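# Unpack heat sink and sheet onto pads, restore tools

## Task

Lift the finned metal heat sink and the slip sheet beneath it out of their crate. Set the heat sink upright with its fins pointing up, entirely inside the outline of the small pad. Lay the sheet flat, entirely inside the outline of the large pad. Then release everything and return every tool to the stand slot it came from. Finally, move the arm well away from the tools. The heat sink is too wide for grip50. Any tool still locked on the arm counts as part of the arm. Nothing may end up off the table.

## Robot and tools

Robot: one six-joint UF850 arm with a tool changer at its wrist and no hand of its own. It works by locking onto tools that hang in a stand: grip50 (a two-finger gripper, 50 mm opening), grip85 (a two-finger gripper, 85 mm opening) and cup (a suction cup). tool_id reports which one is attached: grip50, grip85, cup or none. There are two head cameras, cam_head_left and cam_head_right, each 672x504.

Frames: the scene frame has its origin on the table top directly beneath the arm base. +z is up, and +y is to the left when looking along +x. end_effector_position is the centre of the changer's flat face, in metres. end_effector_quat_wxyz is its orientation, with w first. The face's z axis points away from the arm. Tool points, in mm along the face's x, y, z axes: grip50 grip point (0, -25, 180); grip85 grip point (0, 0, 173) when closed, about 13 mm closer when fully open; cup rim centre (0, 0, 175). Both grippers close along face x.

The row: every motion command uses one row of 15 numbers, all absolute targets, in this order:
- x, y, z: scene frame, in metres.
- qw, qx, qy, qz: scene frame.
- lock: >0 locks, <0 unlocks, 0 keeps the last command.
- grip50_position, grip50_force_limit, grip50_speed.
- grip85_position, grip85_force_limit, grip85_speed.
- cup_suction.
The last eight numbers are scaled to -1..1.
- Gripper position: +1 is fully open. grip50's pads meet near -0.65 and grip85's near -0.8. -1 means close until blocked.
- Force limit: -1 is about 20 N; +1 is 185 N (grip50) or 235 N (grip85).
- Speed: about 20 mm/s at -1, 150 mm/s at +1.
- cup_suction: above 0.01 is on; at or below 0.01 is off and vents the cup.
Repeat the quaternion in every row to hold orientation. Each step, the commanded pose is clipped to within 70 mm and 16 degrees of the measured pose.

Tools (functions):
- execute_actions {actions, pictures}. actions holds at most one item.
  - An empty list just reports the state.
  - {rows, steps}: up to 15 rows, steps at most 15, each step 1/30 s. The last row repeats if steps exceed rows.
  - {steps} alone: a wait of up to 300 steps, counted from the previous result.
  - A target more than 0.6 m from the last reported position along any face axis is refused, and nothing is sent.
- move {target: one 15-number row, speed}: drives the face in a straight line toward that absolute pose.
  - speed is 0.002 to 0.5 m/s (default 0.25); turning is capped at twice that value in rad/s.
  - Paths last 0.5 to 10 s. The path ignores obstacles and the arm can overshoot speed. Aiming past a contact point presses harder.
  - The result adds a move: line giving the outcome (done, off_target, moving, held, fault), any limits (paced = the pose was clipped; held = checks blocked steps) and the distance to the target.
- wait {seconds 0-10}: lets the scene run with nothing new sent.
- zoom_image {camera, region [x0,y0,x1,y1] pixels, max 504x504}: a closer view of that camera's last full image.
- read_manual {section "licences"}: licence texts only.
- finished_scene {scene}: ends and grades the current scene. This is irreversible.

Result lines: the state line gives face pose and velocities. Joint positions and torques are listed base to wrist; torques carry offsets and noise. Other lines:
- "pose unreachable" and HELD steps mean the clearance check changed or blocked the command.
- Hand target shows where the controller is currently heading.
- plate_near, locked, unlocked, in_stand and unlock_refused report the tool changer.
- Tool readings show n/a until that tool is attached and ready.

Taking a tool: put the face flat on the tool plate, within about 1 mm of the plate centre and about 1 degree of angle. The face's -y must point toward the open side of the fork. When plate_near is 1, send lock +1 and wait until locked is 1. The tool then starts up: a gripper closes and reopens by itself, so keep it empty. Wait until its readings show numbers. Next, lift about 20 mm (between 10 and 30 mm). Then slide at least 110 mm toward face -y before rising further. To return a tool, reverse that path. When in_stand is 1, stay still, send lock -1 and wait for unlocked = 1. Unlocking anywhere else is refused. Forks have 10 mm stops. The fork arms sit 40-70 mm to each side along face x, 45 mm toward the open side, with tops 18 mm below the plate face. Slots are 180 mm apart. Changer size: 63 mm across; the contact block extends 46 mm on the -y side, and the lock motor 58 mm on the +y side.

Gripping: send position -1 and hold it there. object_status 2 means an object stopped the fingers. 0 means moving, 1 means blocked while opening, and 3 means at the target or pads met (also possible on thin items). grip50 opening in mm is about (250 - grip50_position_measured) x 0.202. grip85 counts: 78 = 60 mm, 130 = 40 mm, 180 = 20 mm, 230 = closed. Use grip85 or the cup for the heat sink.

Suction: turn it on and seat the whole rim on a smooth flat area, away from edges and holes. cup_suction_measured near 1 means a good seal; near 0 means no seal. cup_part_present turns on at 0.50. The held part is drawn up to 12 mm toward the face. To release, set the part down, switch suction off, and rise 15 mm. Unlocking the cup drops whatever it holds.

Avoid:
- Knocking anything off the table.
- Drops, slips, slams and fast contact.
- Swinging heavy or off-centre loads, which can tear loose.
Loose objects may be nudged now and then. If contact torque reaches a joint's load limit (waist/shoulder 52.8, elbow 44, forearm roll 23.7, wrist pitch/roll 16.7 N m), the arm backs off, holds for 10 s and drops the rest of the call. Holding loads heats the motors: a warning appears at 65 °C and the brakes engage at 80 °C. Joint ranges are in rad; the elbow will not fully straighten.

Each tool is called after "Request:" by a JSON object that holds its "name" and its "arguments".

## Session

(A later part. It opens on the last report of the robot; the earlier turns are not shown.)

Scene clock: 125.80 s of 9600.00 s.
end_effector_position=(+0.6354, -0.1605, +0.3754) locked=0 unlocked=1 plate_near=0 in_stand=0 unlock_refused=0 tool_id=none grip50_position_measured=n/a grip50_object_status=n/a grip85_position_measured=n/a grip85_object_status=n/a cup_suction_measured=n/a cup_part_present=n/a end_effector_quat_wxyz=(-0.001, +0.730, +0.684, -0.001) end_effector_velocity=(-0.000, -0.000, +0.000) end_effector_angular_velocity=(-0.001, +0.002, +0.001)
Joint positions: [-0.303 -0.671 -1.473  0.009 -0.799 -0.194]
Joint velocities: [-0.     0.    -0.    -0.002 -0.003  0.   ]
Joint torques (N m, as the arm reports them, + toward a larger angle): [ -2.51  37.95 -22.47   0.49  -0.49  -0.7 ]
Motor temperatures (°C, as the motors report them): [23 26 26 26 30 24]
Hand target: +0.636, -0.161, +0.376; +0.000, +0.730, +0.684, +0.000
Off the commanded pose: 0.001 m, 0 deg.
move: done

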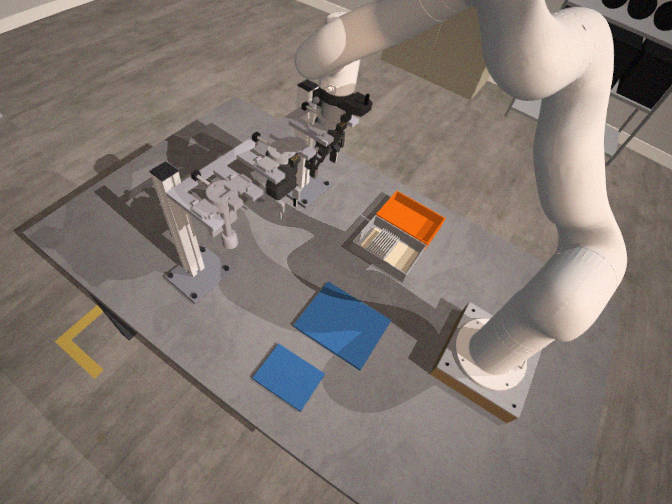

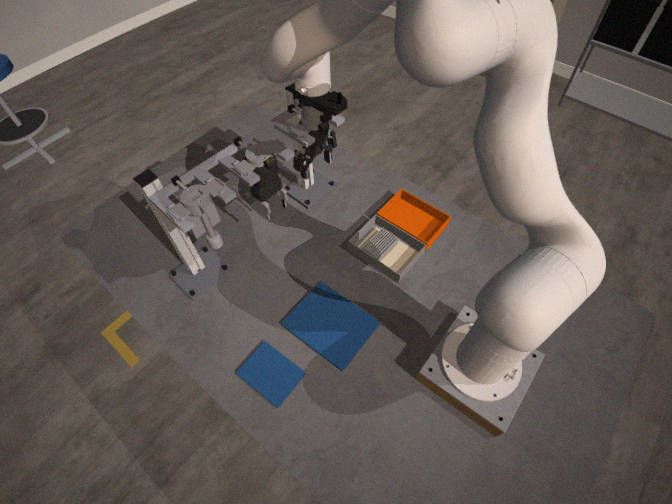

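Request:
{"name": "move", "arguments": {"target": [0.62,-0.17,0.39,0,0.7296,0.6839,0,0,1,0,0,1,0,0,0], "speed": 0.05}}

Request:
{"name": "move", "arguments": {"target": [0.53,-0.21,0.39,0,0.9995,-0.0323,0,0,1,0,0,1,0,0,0], "speed": 0.3}}

Request:
{"name": "move", "arguments": {"target": [0.545,-0.21,0.338,0,0.9995,-0.0323,0,0,1,0,0,1,0,0,0], "speed": 0.05}}

Request:
{"name": "move", "arguments": {"target": [0.558,-0.21,0.338,0,0.9995,-0.0323,0,0,1,0,0,1,0,0,0], "speed": 0.006}}

Scene clock: 137.20 s of 9600.00 s.
end_effector_position=(+0.6200, -0.1699, +0.3898) locked=0 unlocked=1 plate_near=0 in_stand=0 unlock_refused=0 tool_id=none grip50_position_measured=n/a grip50_object_status=n/a grip85_position_measured=n/a grip85_object_status=n/a cup_suction_measured=n/a cup_part_present=n/a end_effector_quat_wxyz=(-0.000, +0.730, +0.684, -0.000) end_effector_velocity=(-0.001, -0.001, +0.001) end_effector_angular_velocity=(+0.000, -0.000, +0.001)
Joint positions: [-0.323 -0.624 -1.435  0.009 -0.805 -0.214]
Joint velocities: [-0.001  0.004  0.003  0.001 -0.    -0.003]
Joint torques (N m, as the arm reports them, + toward a larger angle): [ -2.21  42.39 -28.51   0.29  -0.28  -0.66]
Motor temperatures (°C, as the motors report them): [23 26 26 26 30 24]
Hand target: +0.620, -0.170, +0.390; +0.000, +0.730, +0.684, -0.000
Off the commanded pose: 0.000 m, 0 deg.
move: done

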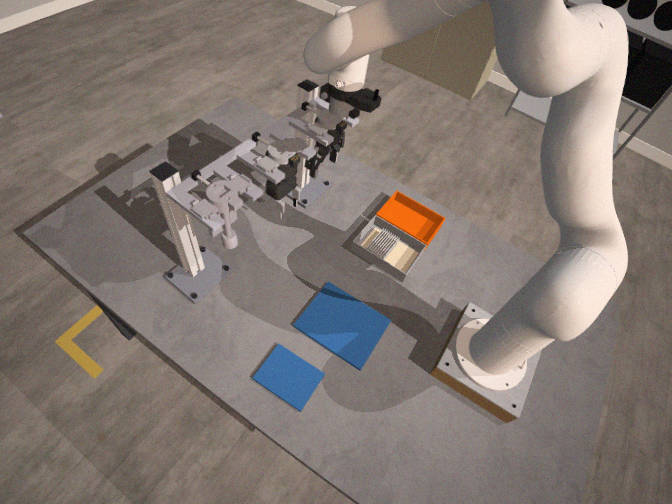

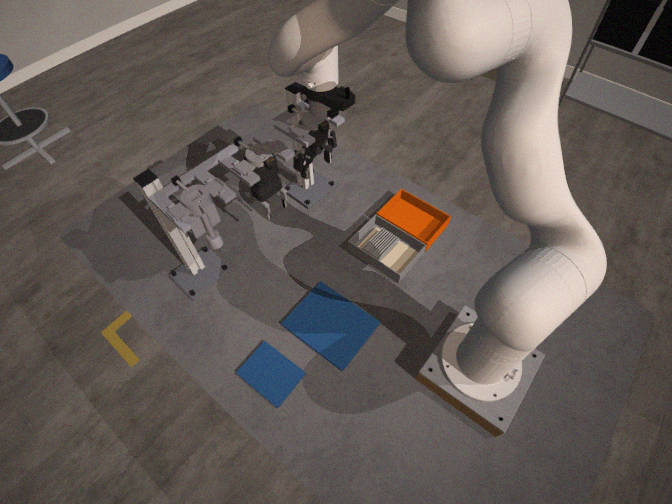

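Scene clock: 140.33 s of 9600.00 s.
end_effector_position=(+0.5300, -0.2100, +0.3897) locked=0 unlocked=1 plate_near=0 in_stand=0 unlock_refused=0 tool_id=none grip50_position_measured=n/a grip50_object_status=n/a grip85_position_measured=n/a grip85_object_status=n/a cup_suction_measured=n/a cup_part_present=n/a end_effector_quat_wxyz=(+0.000, +0.999, -0.032, -0.000) end_effector_velocity=(-0.000, -0.000, +0.000) end_effector_angular_velocity=(-0.001, -0.000, -0.006)
Joint positions: [-0.434 -0.459 -1.185  0.01  -0.721  1.244]
Joint velocities: [-0.     0.001  0.001 -0.002  0.     0.007]
Joint torques (N m, as the arm reports them, + toward a larger angle): [ -2.73  37.54 -27.85   0.58  -0.24  -0.65]
Motor temperatures (°C, as the motors report them): [23 26 26 26 30 24]
Hand target: +0.530, -0.210, +0.390; +0.000, +0.999, -0.032, -0.000
Off the commanded pose: 0.000 m, 0 deg.
move: done

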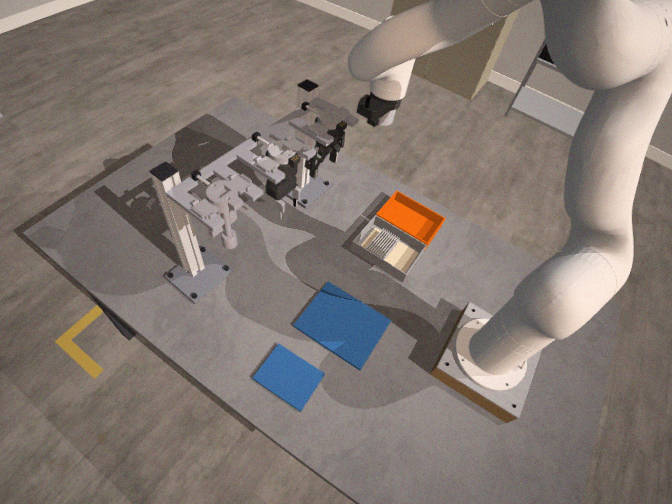

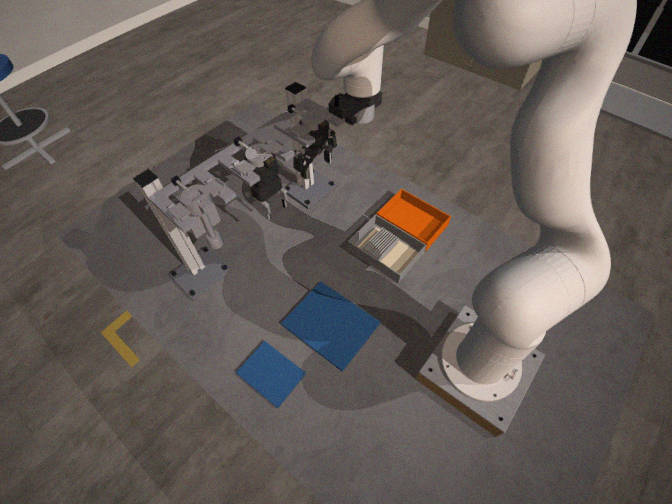

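Scene clock: 141.77 s of 9600.00 s.
end_effector_position=(+0.5453, -0.2101, +0.3382) locked=0 unlocked=1 plate_near=0 in_stand=0 unlock_refused=0 tool_id=none grip50_position_measured=n/a grip50_object_status=n/a grip85_position_measured=n/a grip85_object_status=n/a cup_suction_measured=n/a cup_part_present=n/a end_effector_quat_wxyz=(-0.000, +0.999, -0.032, +0.000) end_effector_velocity=(+0.001, +0.000, -0.001) end_effector_angular_velocity=(-0.000, -0.001, +0.001)
Joint positions: [-0.424 -0.559 -1.201  0.012 -0.637  1.252]
Joint velocities: [ 0.001 -0.002 -0.001  0.001  0.002 -0.001]
Joint torques (N m, as the arm reports them, + toward a larger angle): [ -1.98  39.58 -26.41   0.38  -0.28  -0.62]
Motor temperatures (°C, as the motors report them): [23 26 26 26 30 24]
Hand target: +0.545, -0.210, +0.338; -0.000, +0.999, -0.032, +0.000
Off the commanded pose: 0.000 m, 0 deg.
move: done

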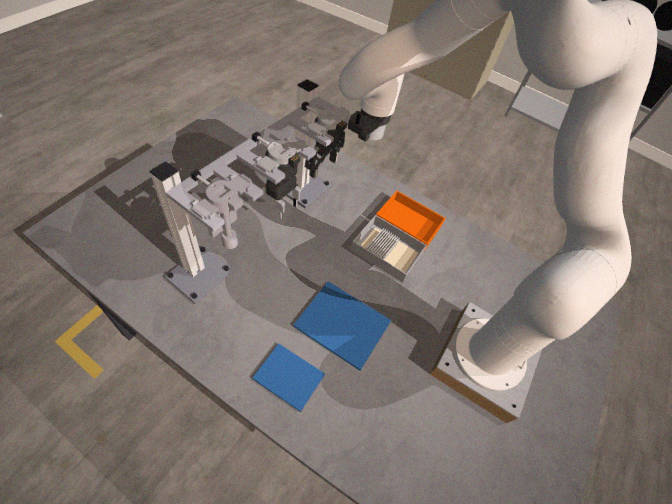

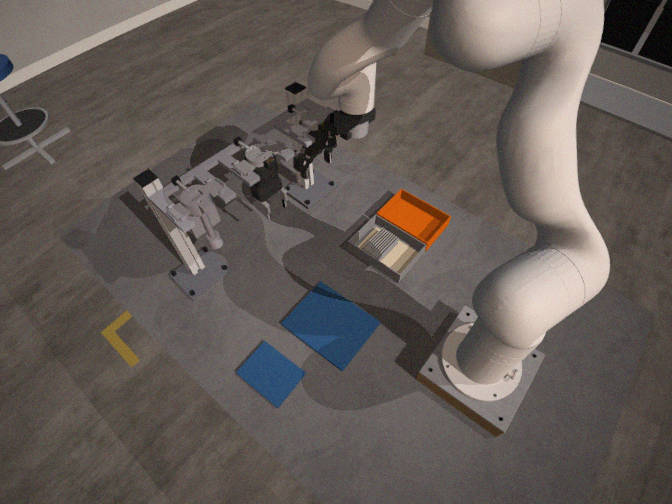

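Scene clock: 144.10 s of 9600.00 s.
end_effector_position=(+0.5579, -0.2100, +0.3380) locked=0 unlocked=1 plate_near=0 in_stand=0 unlock_refused=0 tool_id=none grip50_position_measured=n/a grip50_object_status=n/a grip85_position_measured=n/a grip85_object_status=n/a cup_suction_measured=n/a cup_part_present=n/a end_effector_quat_wxyz=(-0.000, +0.999, -0.032, +0.000) end_effector_velocity=(+0.001, -0.001, +0.000) end_effector_angular_velocity=(-0.001, +0.000, +0.001)
Joint positions: [-0.416 -0.585 -1.24   0.011 -0.651  1.261]
Joint velocities: [-0.    -0.002 -0.003 -0.001 -0.001 -0.   ]
Joint torques (N m, as the arm reports them, + toward a larger angle): [ -1.68  41.12 -26.46   0.58  -0.23  -0.69]
Motor temperatures (°C, as the motors report them): [23 26 26 26 30 24]
Hand target: +0.558, -0.210, +0.338; -0.000, +0.999, -0.032, +0.000
Off the commanded pose: 0.000 m, 0 deg.
move: done

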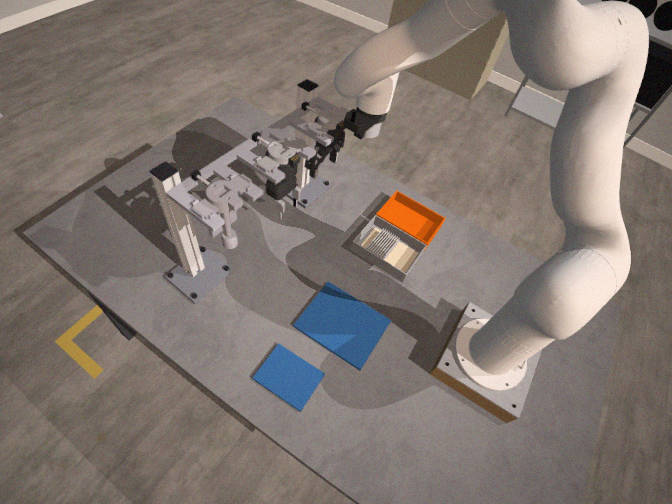

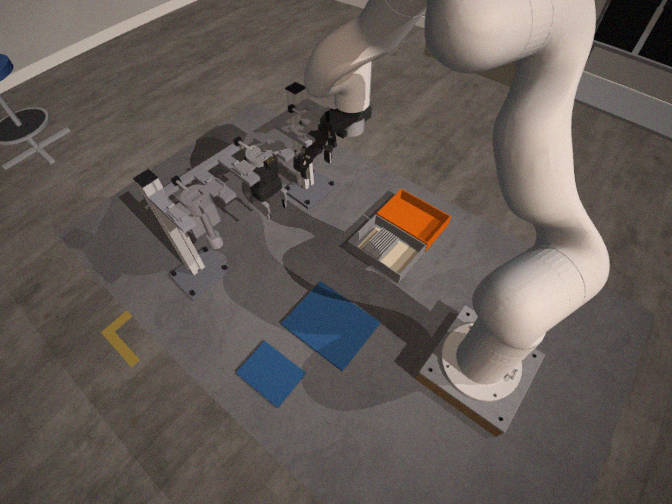

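No contact yet; continue.

Request:
{"name": "execute_actions", "arguments": {"actions": [{"rows":[[0.5585,-0.21,0.338,0,0.9995,-0.0323,0,0,1,0,0,1,0,0,0],[0.559,-0.21,0.338,0,0.9995,-0.0323,0,0,1,0,0,1,0,0,0],[0.5595,-0.21,0.338,0,0.9995,-0.0323,0,0,1,0,0,1,0,0,0],[0.56,-0.21,0.338,0,0.9995,-0.0323,0,0,1,0,0,1,0,0,0]]}], "pictures": false}}

Request:
{"name": "execute_actions", "arguments": {"actions": [{"rows":[[0.5605,-0.21,0.338,0,0.9995,-0.0323,0,0,1,0,0,1,0,0,0],[0.561,-0.21,0.338,0,0.9995,-0.0323,0,0,1,0,0,1,0,0,0],[0.5615,-0.21,0.338,0,0.9995,-0.0323,0,0,1,0,0,1,0,0,0],[0.562,-0.21,0.338,0,0.9995,-0.0323,0,0,1,0,0,1,0,0,0]]}], "pictures": false}}

Scene clock: 148.97 s of 9600.00 s.
end_effector_position=(+0.5600, -0.2100, +0.3380) locked=0 unlocked=1 plate_near=0 in_stand=0 unlock_refused=0 tool_id=none grip50_position_measured=n/a grip50_object_status=n/a grip85_position_measured=n/a grip85_object_status=n/a cup_suction_measured=n/a cup_part_present=n/a end_effector_quat_wxyz=(-0.000, +0.999, -0.032, -0.000) end_effector_velocity=(+0.000, +0.000, -0.000) end_effector_angular_velocity=(+0.001, +0.000, -0.000)
Joint positions: [-0.415 -0.589 -1.247  0.011 -0.653  1.262]
Joint velocities: [-0.    -0.    -0.     0.001 -0.    -0.   ]
Joint torques (N m, as the arm reports them, + toward a larger angle): [ -1.47  40.8  -26.57   0.28  -0.25  -0.61]
Motor temperatures (°C, as the motors report them): [23 26 26 26 30 24]
Hand target: +0.560, -0.210, +0.338; -0.000, +0.999, -0.032, +0.000
Off the commanded pose: 0.000 m, 0 deg.
Steps of this call (steps 1 to 131: nothing new was sent; steps 132 to 146: all 15 steps of this action). Readings (end_effector_position | what the end effector reports):
132: (+0.5580, -0.2100, +0.3380) | locked=0 unlocked=1 plate_near=0 in_stand=0 unlock_refused=0 tool_id=none grip50_position_measured=n/a grip50_object_status=n/a grip85_position_measured=n/a grip85_object_status=n/a cup_suction_measured=n/a cup_part_present=n/a
133: (+0.5581, -0.2100, +0.3380) | locked=0 unlocked=1 plate_near=0 in_stand=0 unlock_refused=0 tool_id=none grip50_position_measured=n/a grip50_object_status=n/a grip85_position_measured=n/a grip85_object_status=n/a cup_suction_measured=n/a cup_part_present=n/a
135: (+0.5586, -0.2100, +0.3380) | locked=0 unlocked=1 plate_near=0 in_stand=0 unlock_refused=0 tool_id=none grip50_position_measured=n/a grip50_object_status=n/a grip85_position_measured=n/a grip85_object_status=n/a cup_suction_measured=n/a cup_part_present=n/a
139: (+0.5597, -0.2100, +0.3380) | locked=0 unlocked=1 plate_near=0 in_stand=0 unlock_refused=0 tool_id=none grip50_position_measured=n/a grip50_object_status=n/a grip85_position_measured=n/a grip85_object_status=n/a cup_suction_measured=n/a cup_part_present=n/a
146: the state above

Scene clock: 149.47 s of 9600.00 s.
end_effector_position=(+0.5620, -0.2100, +0.3380) locked=0 unlocked=1 plate_near=0 in_stand=0 unlock_refused=0 tool_id=none grip50_position_measured=n/a grip50_object_status=n/a grip85_position_measured=n/a grip85_object_status=n/a cup_suction_measured=n/a cup_part_present=n/a end_effector_quat_wxyz=(-0.000, +0.999, -0.032, -0.000) end_effector_velocity=(+0.001, +0.001, +0.000) end_effector_angular_velocity=(+0.000, -0.001, +0.001)
Joint positions: [-0.413 -0.593 -1.253  0.011 -0.656  1.264]
Joint velocities: [ 0.001 -0.    -0.001  0.001  0.    -0.001]
Joint torques (N m, as the arm reports them, + toward a larger angle): [ -2.18  40.99 -26.7    0.36  -0.26  -0.67]
Motor temperatures (°C, as the motors report them): [23 26 26 26 30 24]
Hand target: +0.562, -0.210, +0.338; -0.000, +0.999, -0.032, +0.000
Off the commanded pose: 0.000 m, 0 deg.
Steps of this call (steps 1 to 15: all 15 steps of this action). Readings (end_effector_position | what the end effector reports):
1: (+0.5600, -0.2100, +0.3380) | locked=0 unlocked=1 plate_near=0 in_stand=0 unlock_refused=0 tool_id=none grip50_position_measured=n/a grip50_object_status=n/a grip85_position_measured=n/a grip85_object_status=n/a cup_suction_measured=n/a cup_part_present=n/a
2: (+0.5601, -0.2100, +0.3380) | locked=0 unlocked=1 plate_near=0 in_stand=0 unlock_refused=0 tool_id=none grip50_position_measured=n/a grip50_object_status=n/a grip85_position_measured=n/a grip85_object_status=n/a cup_suction_measured=n/a cup_part_present=n/a
4: (+0.5606, -0.2100, +0.3380) | locked=0 unlocked=1 plate_near=0 in_stand=0 unlock_refused=0 tool_id=none grip50_position_measured=n/a grip50_object_status=n/a grip85_position_measured=n/a grip85_object_status=n/a cup_suction_measured=n/a cup_part_present=n/a
8: (+0.5617, -0.2100, +0.3380) | locked=0 unlocked=1 plate_near=0 in_stand=0 unlock_refused=0 tool_id=none grip50_position_measured=n/a grip50_object_status=n/a grip85_position_measured=n/a grip85_object_status=n/a cup_suction_measured=n/a cup_part_present=n/a
15: the state above

Request:
{"name": "move", "arguments": {"target": [0.565,-0.21,0.338,0,0.9995,-0.0323,0,0,1,0,0,1,0,0,0], "speed": 0.005}}

Request:
{"name": "zoom_image", "arguments": {"camera": "cam_head_left", "region": [290, 80, 410, 160]}}

Scene clock: 152.47 s of 9600.00 s.
end_effector_position=(+0.5645, -0.2100, +0.3378) locked=0 unlocked=1 plate_near=0 in_stand=0 unlock_refused=0 tool_id=none grip50_position_measured=n/a grip50_object_status=n/a grip85_position_measured=n/a grip85_object_status=n/a cup_suction_measured=n/a cup_part_present=n/a end_effector_quat_wxyz=(-0.000, +0.999, -0.032, -0.001) end_effector_velocity=(+0.000, -0.000, -0.000) end_effector_angular_velocity=(+0.000, +0.002, -0.000)
Joint positions: [-0.412 -0.599 -1.262  0.011 -0.66   1.266]
Joint velocities: [ 0.    -0.002 -0.001 -0.001 -0.002  0.001]
Joint torques (N m, as the arm reports them, + toward a larger angle): [ -0.59  41.27 -29.66   0.5    0.93  -0.67]
Motor temperatures (°C, as the motors report them): [23 26 26 26 30 24]
Hand target: +0.565, -0.210, +0.338; -0.000, +0.999, -0.032, +0.000
Off the commanded pose: 0.001 m, 0 deg.
move: done

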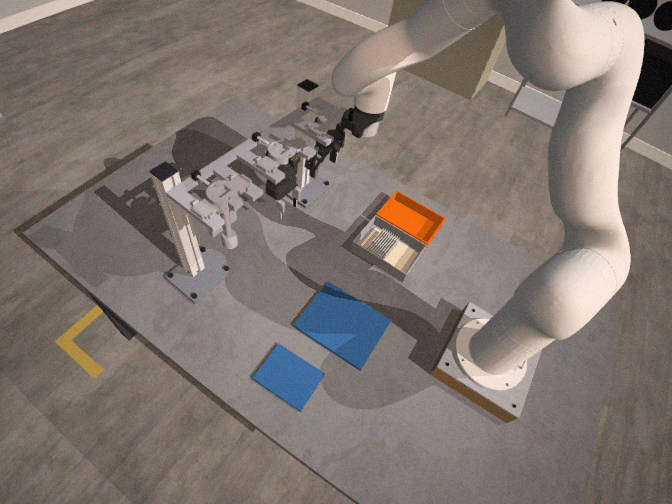

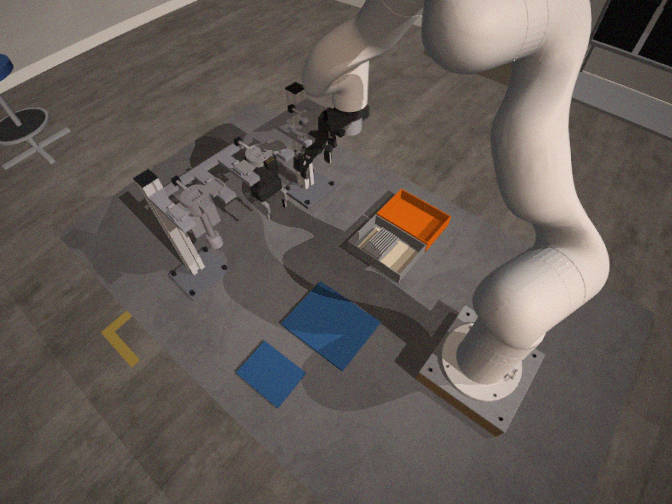

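Region (290, 80, 410, 160) of cam_head_left's 672x504 image, scaled by 4.200, with more detail than that image has.

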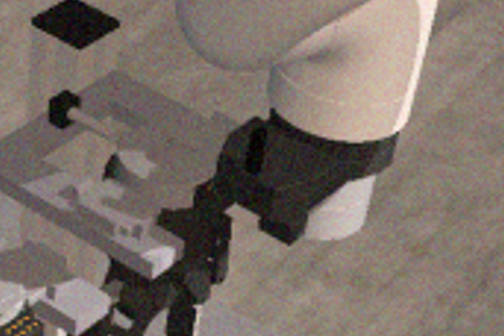

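Request:
{"name": "move", "arguments": {"target": [0.55,-0.21,0.39,0,0.9995,-0.0323,0,0,1,0,0,1,0,0,0], "speed": 0.08}}

Request:
{"name": "move", "arguments": {"target": [0.6441,-0.1611,0.39,0,0.7296,0.6839,0,0,1,0,0,1,0,0,0], "speed": 0.3}}

Request:
{"name": "move", "arguments": {"target": [0.6441,-0.1611,0.3735,0,0.7296,0.6839,0,0,1,0,0,1,0,0,0], "speed": 0.008}}

Scene clock: 158.33 s of 9600.00 s.
end_effector_position=(+0.5498, -0.2099, +0.3897) locked=0 unlocked=1 plate_near=0 in_stand=0 unlock_refused=0 tool_id=none grip50_position_measured=n/a grip50_object_status=n/a grip85_position_measured=n/a grip85_object_status=n/a cup_suction_measured=n/a cup_part_present=n/a end_effector_quat_wxyz=(+0.000, +0.999, -0.032, -0.000) end_effector_velocity=(-0.001, +0.000, +0.002) end_effector_angular_velocity=(-0.000, +0.001, -0.000)
Joint positions: [-0.421 -0.5   -1.245  0.01  -0.74   1.258]
Joint velocities: [-0.     0.003  0.001 -0.    -0.003  0.   ]
Joint torques (N m, as the arm reports them, + toward a larger angle): [ -2.14  38.6  -27.95   0.5   -0.22  -0.66]
Motor temperatures (°C, as the motors report them): [23 26 26 26 30 24]
Hand target: +0.550, -0.210, +0.390; +0.000, +0.999, -0.032, -0.000
Off the commanded pose: 0.000 m, 0 deg.
move: done

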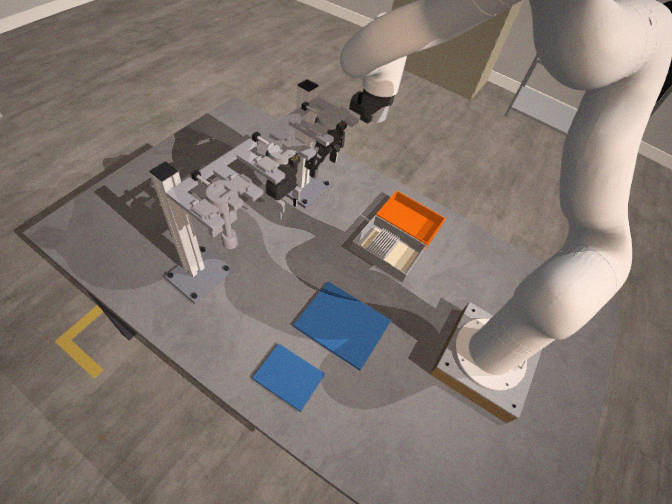

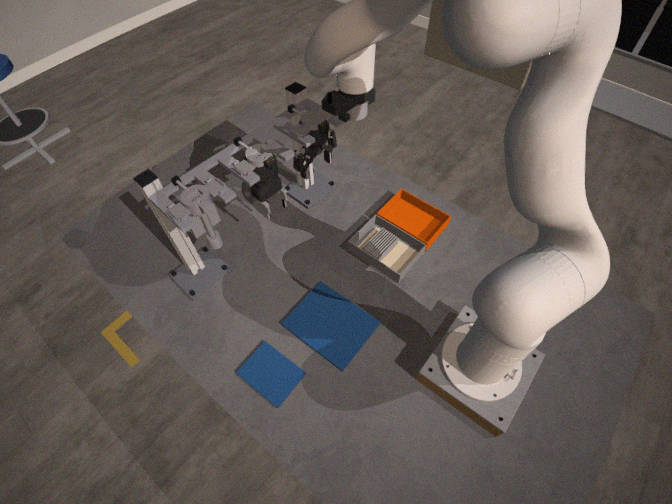

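Scene clock: 161.47 s of 9600.00 s.
end_effector_position=(+0.6441, -0.1612, +0.3903) locked=0 unlocked=1 plate_near=0 in_stand=0 unlock_refused=0 tool_id=none grip50_position_measured=n/a grip50_object_status=n/a grip85_position_measured=n/a grip85_object_status=n/a cup_suction_measured=n/a cup_part_present=n/a end_effector_quat_wxyz=(+0.000, +0.730, +0.684, +0.000) end_effector_velocity=(+0.000, +0.000, -0.001) end_effector_angular_velocity=(+0.002, +0.001, +0.006)
Joint positions: [-0.301 -0.674 -1.515  0.009 -0.835 -0.191]
Joint velocities: [-0.    -0.001 -0.001  0.003 -0.001 -0.008]
Joint torques (N m, as the arm reports them, + toward a larger angle): [ -1.89  44.74 -28.95   0.6   -0.16  -0.61]
Motor temperatures (°C, as the motors report them): [23 26 26 26 30 24]
Hand target: +0.644, -0.161, +0.390; -0.000, +0.730, +0.684, +0.000
Off the commanded pose: 0.000 m, 0 deg.
move: done

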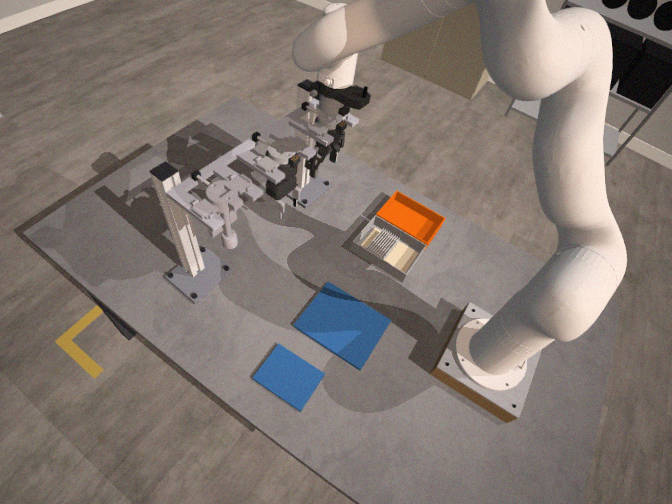

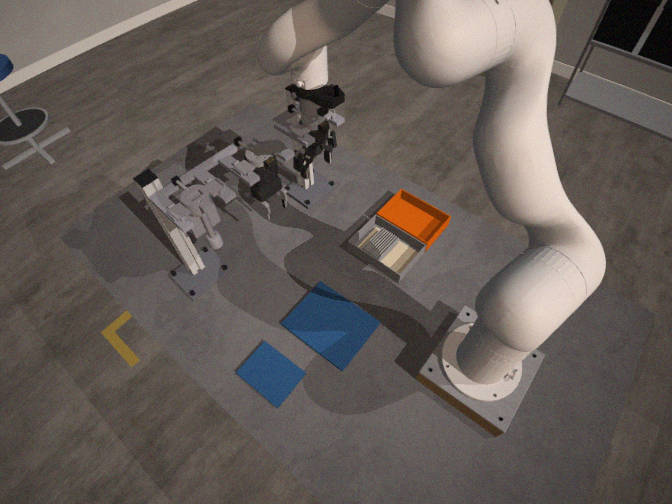

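Scene clock: 163.80 s of 9600.00 s.
end_effector_position=(+0.6442, -0.1611, +0.3736) locked=0 unlocked=1 plate_near=0 in_stand=0 unlock_refused=0 tool_id=none grip50_position_measured=n/a grip50_object_status=n/a grip85_position_measured=n/a grip85_object_status=n/a cup_suction_measured=n/a cup_part_present=n/a end_effector_quat_wxyz=(-0.000, +0.730, +0.684, +0.000) end_effector_velocity=(+0.000, +0.000, -0.001) end_effector_angular_velocity=(+0.000, -0.002, +0.000)
Joint positions: [-0.3   -0.693 -1.504  0.009 -0.805 -0.191]
Joint velocities: [ 0.    -0.001 -0.     0.001  0.002 -0.001]
Joint torques (N m, as the arm reports them, + toward a larger angle): [ -1.35  45.86 -28.7    0.37  -0.28  -0.66]
Motor temperatures (°C, as the motors report them): [23 26 26 26 30 24]
Hand target: +0.644, -0.161, +0.373; -0.000, +0.730, +0.684, +0.000
Off the commanded pose: 0.000 m, 0 deg.
move: done

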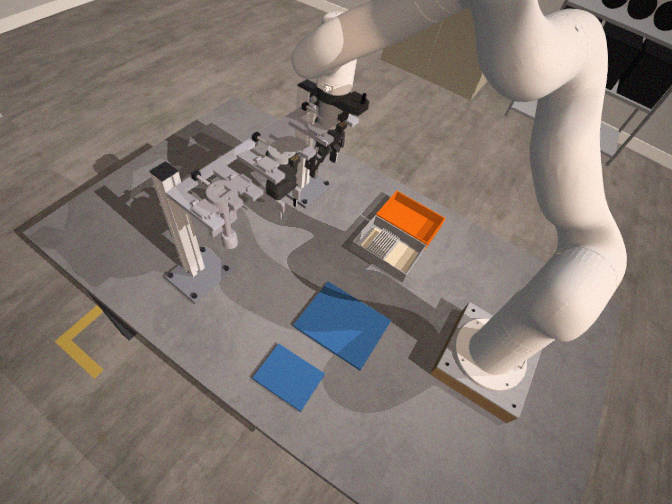

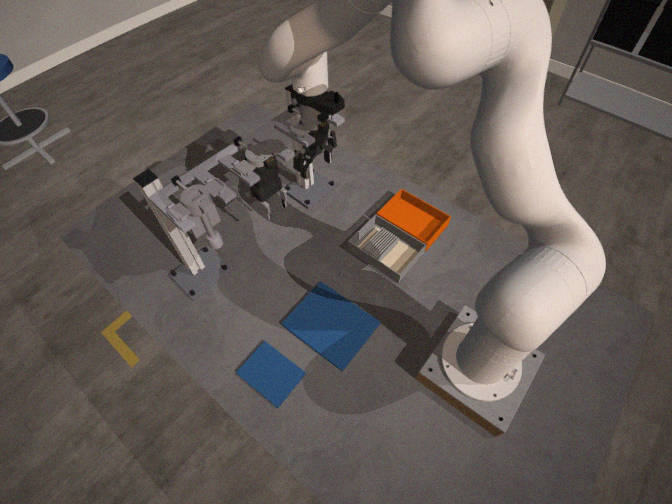

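Going in.

Request:
{"name": "move", "arguments": {"target": [0.6441,-0.1611,0.368,0,0.7296,0.6839,0,0,1,0,0,1,0,0,0], "speed": 0.005}}

Scene clock: 170.07 s of 9600.00 s.
end_effector_position=(+0.6441, -0.1611, +0.3680) locked=0 unlocked=1 plate_near=0 in_stand=1 unlock_refused=0 tool_id=none grip50_position_measured=n/a grip50_object_status=n/a grip85_position_measured=n/a grip85_object_status=n/a cup_suction_measured=n/a cup_part_present=n/a end_effector_quat_wxyz=(-0.000, +0.730, +0.684, +0.000) end_effector_velocity=(-0.000, -0.000, -0.001) end_effector_angular_velocity=(+0.000, +0.001, -0.001)
Joint positions: [-0.3   -0.699 -1.5    0.009 -0.796 -0.191]
Joint velocities: [-0.    -0.002  0.001 -0.     0.001  0.001]
Joint torques (N m, as the arm reports them, + toward a larger angle): [ -2.12  45.62 -28.44   0.4   -0.28  -0.69]
Motor temperatures (°C, as the motors report them): [22 26 26 26 30 24]
Hand target: +0.644, -0.161, +0.368; -0.000, +0.730, +0.684, +0.000
Off the commanded pose: 0.000 m, 0 deg.
move: done

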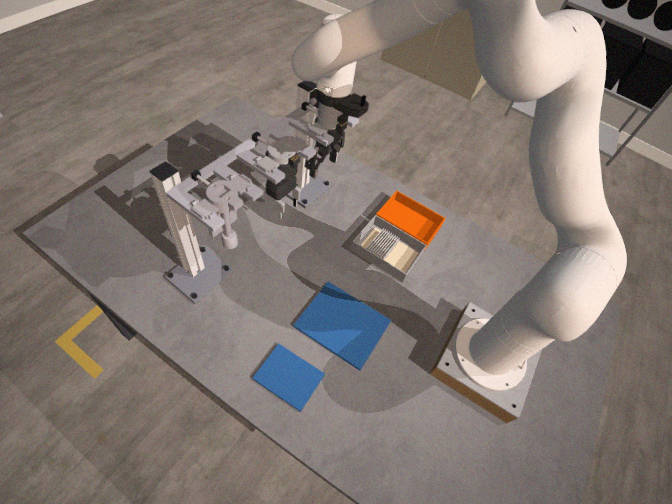

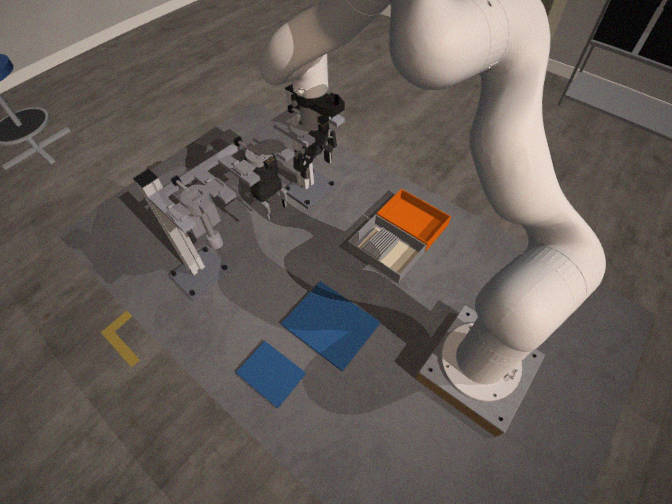

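Request:
{"name": "move", "arguments": {"target": [0.6441,-0.1611,0.364,0,0.7296,0.6839,0,0,1,0,0,1,0,0,0], "speed": 0.005}}

Scene clock: 172.57 s of 9600.00 s.
end_effector_position=(+0.6443, -0.1611, +0.3647) locked=0 unlocked=1 plate_near=1 in_stand=1 unlock_refused=0 tool_id=none grip50_position_measured=n/a grip50_object_status=n/a grip85_position_measured=n/a grip85_object_status=n/a cup_suction_measured=n/a cup_part_present=n/a end_effector_quat_wxyz=(+0.000, +0.730, +0.684, +0.000) end_effector_velocity=(-0.000, -0.000, +0.000) end_effector_angular_velocity=(-0.000, -0.001, -0.001)
Joint positions: [-0.3   -0.703 -1.498  0.009 -0.789 -0.191]
Joint velocities: [-0.     0.     0.001  0.     0.001  0.001]
Joint torques (N m, as the arm reports them, + toward a larger angle): [ -1.71  38.81 -24.36   0.55  -0.2   -0.61]
Motor temperatures (°C, as the motors report them): [22 26 26 26 30 24]
Hand target: +0.644, -0.161, +0.364; -0.000, +0.730, +0.684, +0.000
Off the commanded pose: 0.001 m, 0 deg.
move: done

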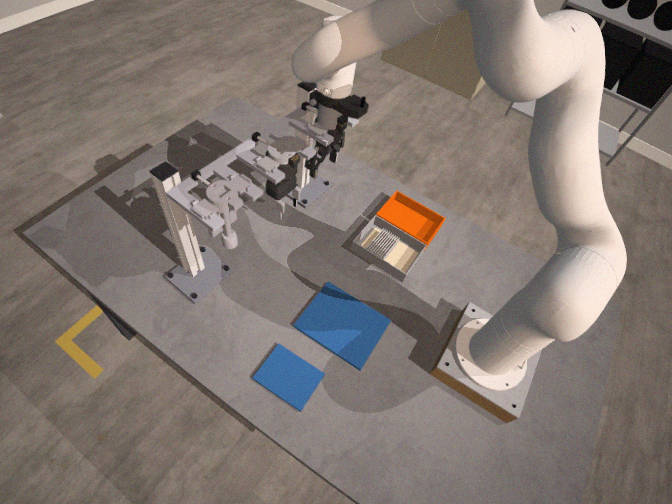

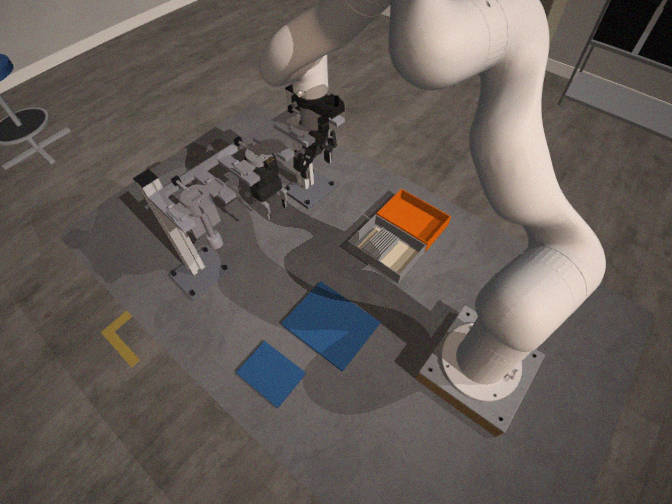

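Request:
{"name": "execute_actions", "arguments": {"actions": [{"rows":[[0.6441,-0.1611,0.3645,0,0.7296,0.6839,0,1,1,0,0,1,0,1,0]]}], "pictures": false}}

Request:
{"name": "wait", "arguments": {"seconds": 1}}

Request:
{"name": "zoom_image", "arguments": {"camera": "cam_head_left", "region": [340, 180, 460, 290]}}

Request:
{"name": "zoom_image", "arguments": {"camera": "cam_head_right", "region": [335, 180, 455, 290]}}

Scene clock: 175.73 s of 9600.00 s.
end_effector_position=(+0.6441, -0.1611, +0.3643) locked=0 unlocked=0 plate_near=1 in_stand=1 unlock_refused=0 tool_id=none grip50_position_measured=n/a grip50_object_status=n/a grip85_position_measured=n/a grip85_object_status=n/a cup_suction_measured=n/a cup_part_present=n/a end_effector_quat_wxyz=(+0.000, +0.730, +0.684, +0.000) end_effector_velocity=(-0.000, -0.000, +0.000) end_effector_angular_velocity=(-0.001, +0.000, +0.001)
Joint positions: [-0.3   -0.703 -1.498  0.009 -0.789 -0.191]
Joint velocities: [-0.     0.    -0.    -0.001 -0.001 -0.   ]
Joint torques (N m, as the arm reports them, + toward a larger angle): [ -2.5   30.11 -15.04   0.49  -1.54  -0.57]
Motor temperatures (°C, as the motors report them): [22 26 26 26 30 24]
Hand target: +0.644, -0.161, +0.364; -0.000, +0.730, +0.684, +0.000
Off the commanded pose: 0.000 m, 0 deg.
Steps of this call (steps 1 to 80: nothing new was sent; steps 81 to 95: all 15 steps of this action). Readings (end_effector_position | what the end effector reports):
81: (+0.6442, -0.1611, +0.3642) | locked=0 unlocked=0 plate_near=1 in_stand=1 unlock_refused=0 tool_id=none grip50_position_measured=n/a grip50_object_status=n/a grip85_position_measured=n/a grip85_object_status=n/a cup_suction_measured=n/a cup_part_present=n/a
82: (+0.6442, -0.1611, +0.3642) | locked=0 unlocked=0 plate_near=1 in_stand=1 unlock_refused=0 tool_id=none grip50_position_measured=n/a grip50_object_status=n/a grip85_position_measured=n/a grip85_object_status=n/a cup_suction_measured=n/a cup_part_present=n/a
84: (+0.6442, -0.1611, +0.3642) | locked=0 unlocked=0 plate_near=1 in_stand=1 unlock_refused=0 tool_id=none grip50_position_measured=n/a grip50_object_status=n/a grip85_position_measured=n/a grip85_object_status=n/a cup_suction_measured=n/a cup_part_present=n/a
88: (+0.6442, -0.1611, +0.3643) | locked=0 unlocked=0 plate_near=1 in_stand=1 unlock_refused=0 tool_id=none grip50_position_measured=n/a grip50_object_status=n/a grip85_position_measured=n/a grip85_object_status=n/a cup_suction_measured=n/a cup_part_present=n/a
95: the state above

Scene clock: 176.73 s of 9600.00 s.
end_effector_position=(+0.6441, -0.1611, +0.3646) locked=1 unlocked=0 plate_near=1 in_stand=1 unlock_refused=0 tool_id=grip85 grip50_position_measured=n/a grip50_object_status=n/a grip85_position_measured=n/a grip85_object_status=n/a cup_suction_measured=n/a cup_part_present=n/a end_effector_quat_wxyz=(+0.000, +0.730, +0.684, +0.000) end_effector_velocity=(+0.000, -0.000, +0.000) end_effector_angular_velocity=(+0.001, -0.001, -0.002)
Joint positions: [-0.3   -0.703 -1.498  0.009 -0.789 -0.191]
Joint velocities: [-0.001  0.    -0.     0.002 -0.     0.   ]
Joint torques (N m, as the arm reports them, + toward a larger angle): [ -1.21  35.68 -19.26   1.6   -1.73  -0.52]
Motor temperatures (°C, as the motors report them): [22 26 26 26 30 24]
Hand target: +0.644, -0.161, +0.364; -0.000, +0.730, +0.684, +0.000
Off the commanded pose: 0.000 m, 0 deg.
Steps of this call (steps 1 to 30: nothing new was sent). Readings (end_effector_position | what the end effector reports):
1: (+0.6441, -0.1611, +0.3643) | locked=0 unlocked=0 plate_near=1 in_stand=1 unlock_refused=0 tool_id=none grip50_position_measured=n/a grip50_object_status=n/a grip85_position_measured=n/a grip85_object_status=n/a cup_suction_measured=n/a cup_part_present=n/a
2: (+0.6441, -0.1611, +0.3643) | locked=0 unlocked=0 plate_near=1 in_stand=1 unlock_refused=0 tool_id=none grip50_position_measured=n/a grip50_object_status=n/a grip85_position_measured=n/a grip85_object_status=n/a cup_suction_measured=n/a cup_part_present=n/a
4: (+0.6441, -0.1611, +0.3643) | locked=0 unlocked=0 plate_near=1 in_stand=1 unlock_refused=0 tool_id=none grip50_position_measured=n/a grip50_object_status=n/a grip85_position_measured=n/a grip85_object_status=n/a cup_suction_measured=n/a cup_part_present=n/a
8: (+0.6442, -0.1611, +0.3644) | locked=0 unlocked=0 plate_near=1 in_stand=1 unlock_refused=0 tool_id=none grip50_position_measured=n/a grip50_object_status=n/a grip85_position_measured=n/a grip85_object_status=n/a cup_suction_measured=n/a cup_part_present=n/a
30: the state above

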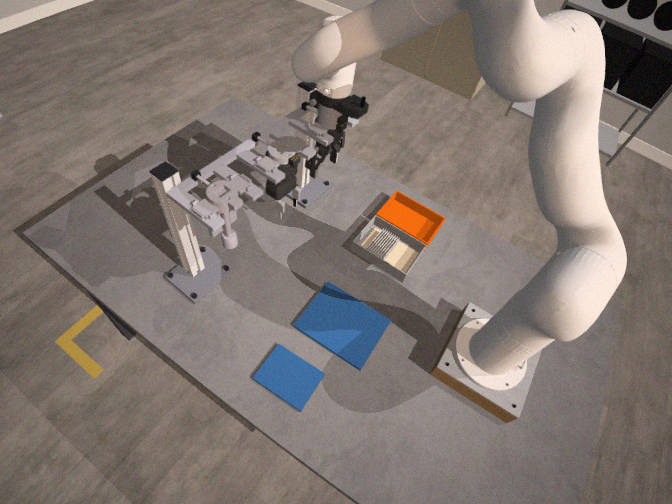

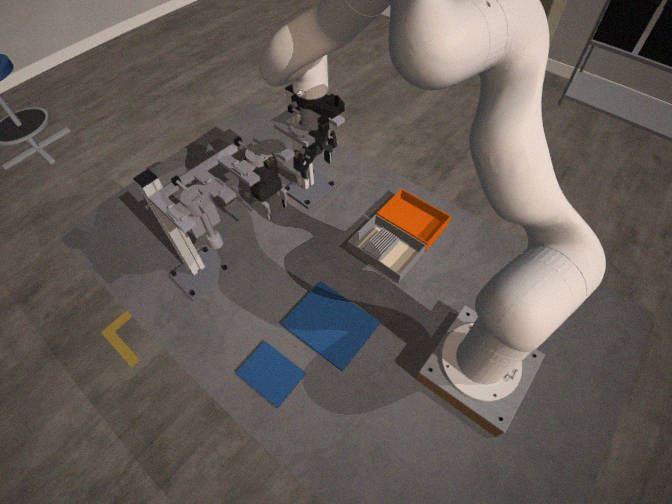

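Region (340, 180, 460, 290) of cam_head_left's 672x504 image, scaled by 4.200, with more detail than that image has; it fills the top 462 rows of this view, and the rest is white.

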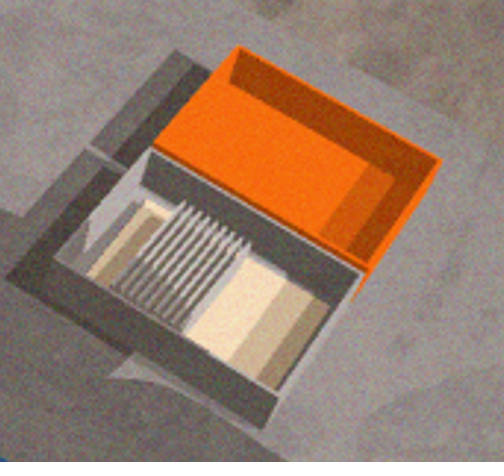

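Region (335, 180, 455, 290) of cam_head_right's 672x504 image, scaled by 4.200, with more detail than that image has; it fills the top 462 rows of this view, and the rest is white.

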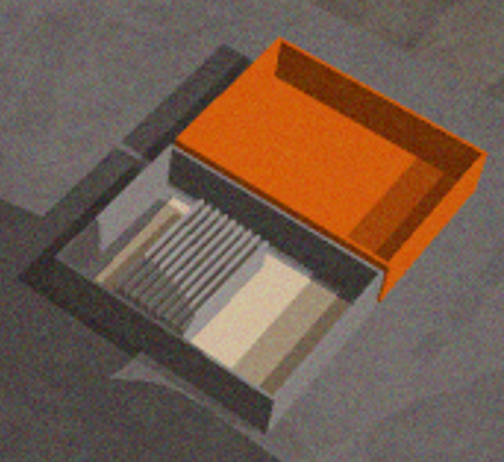

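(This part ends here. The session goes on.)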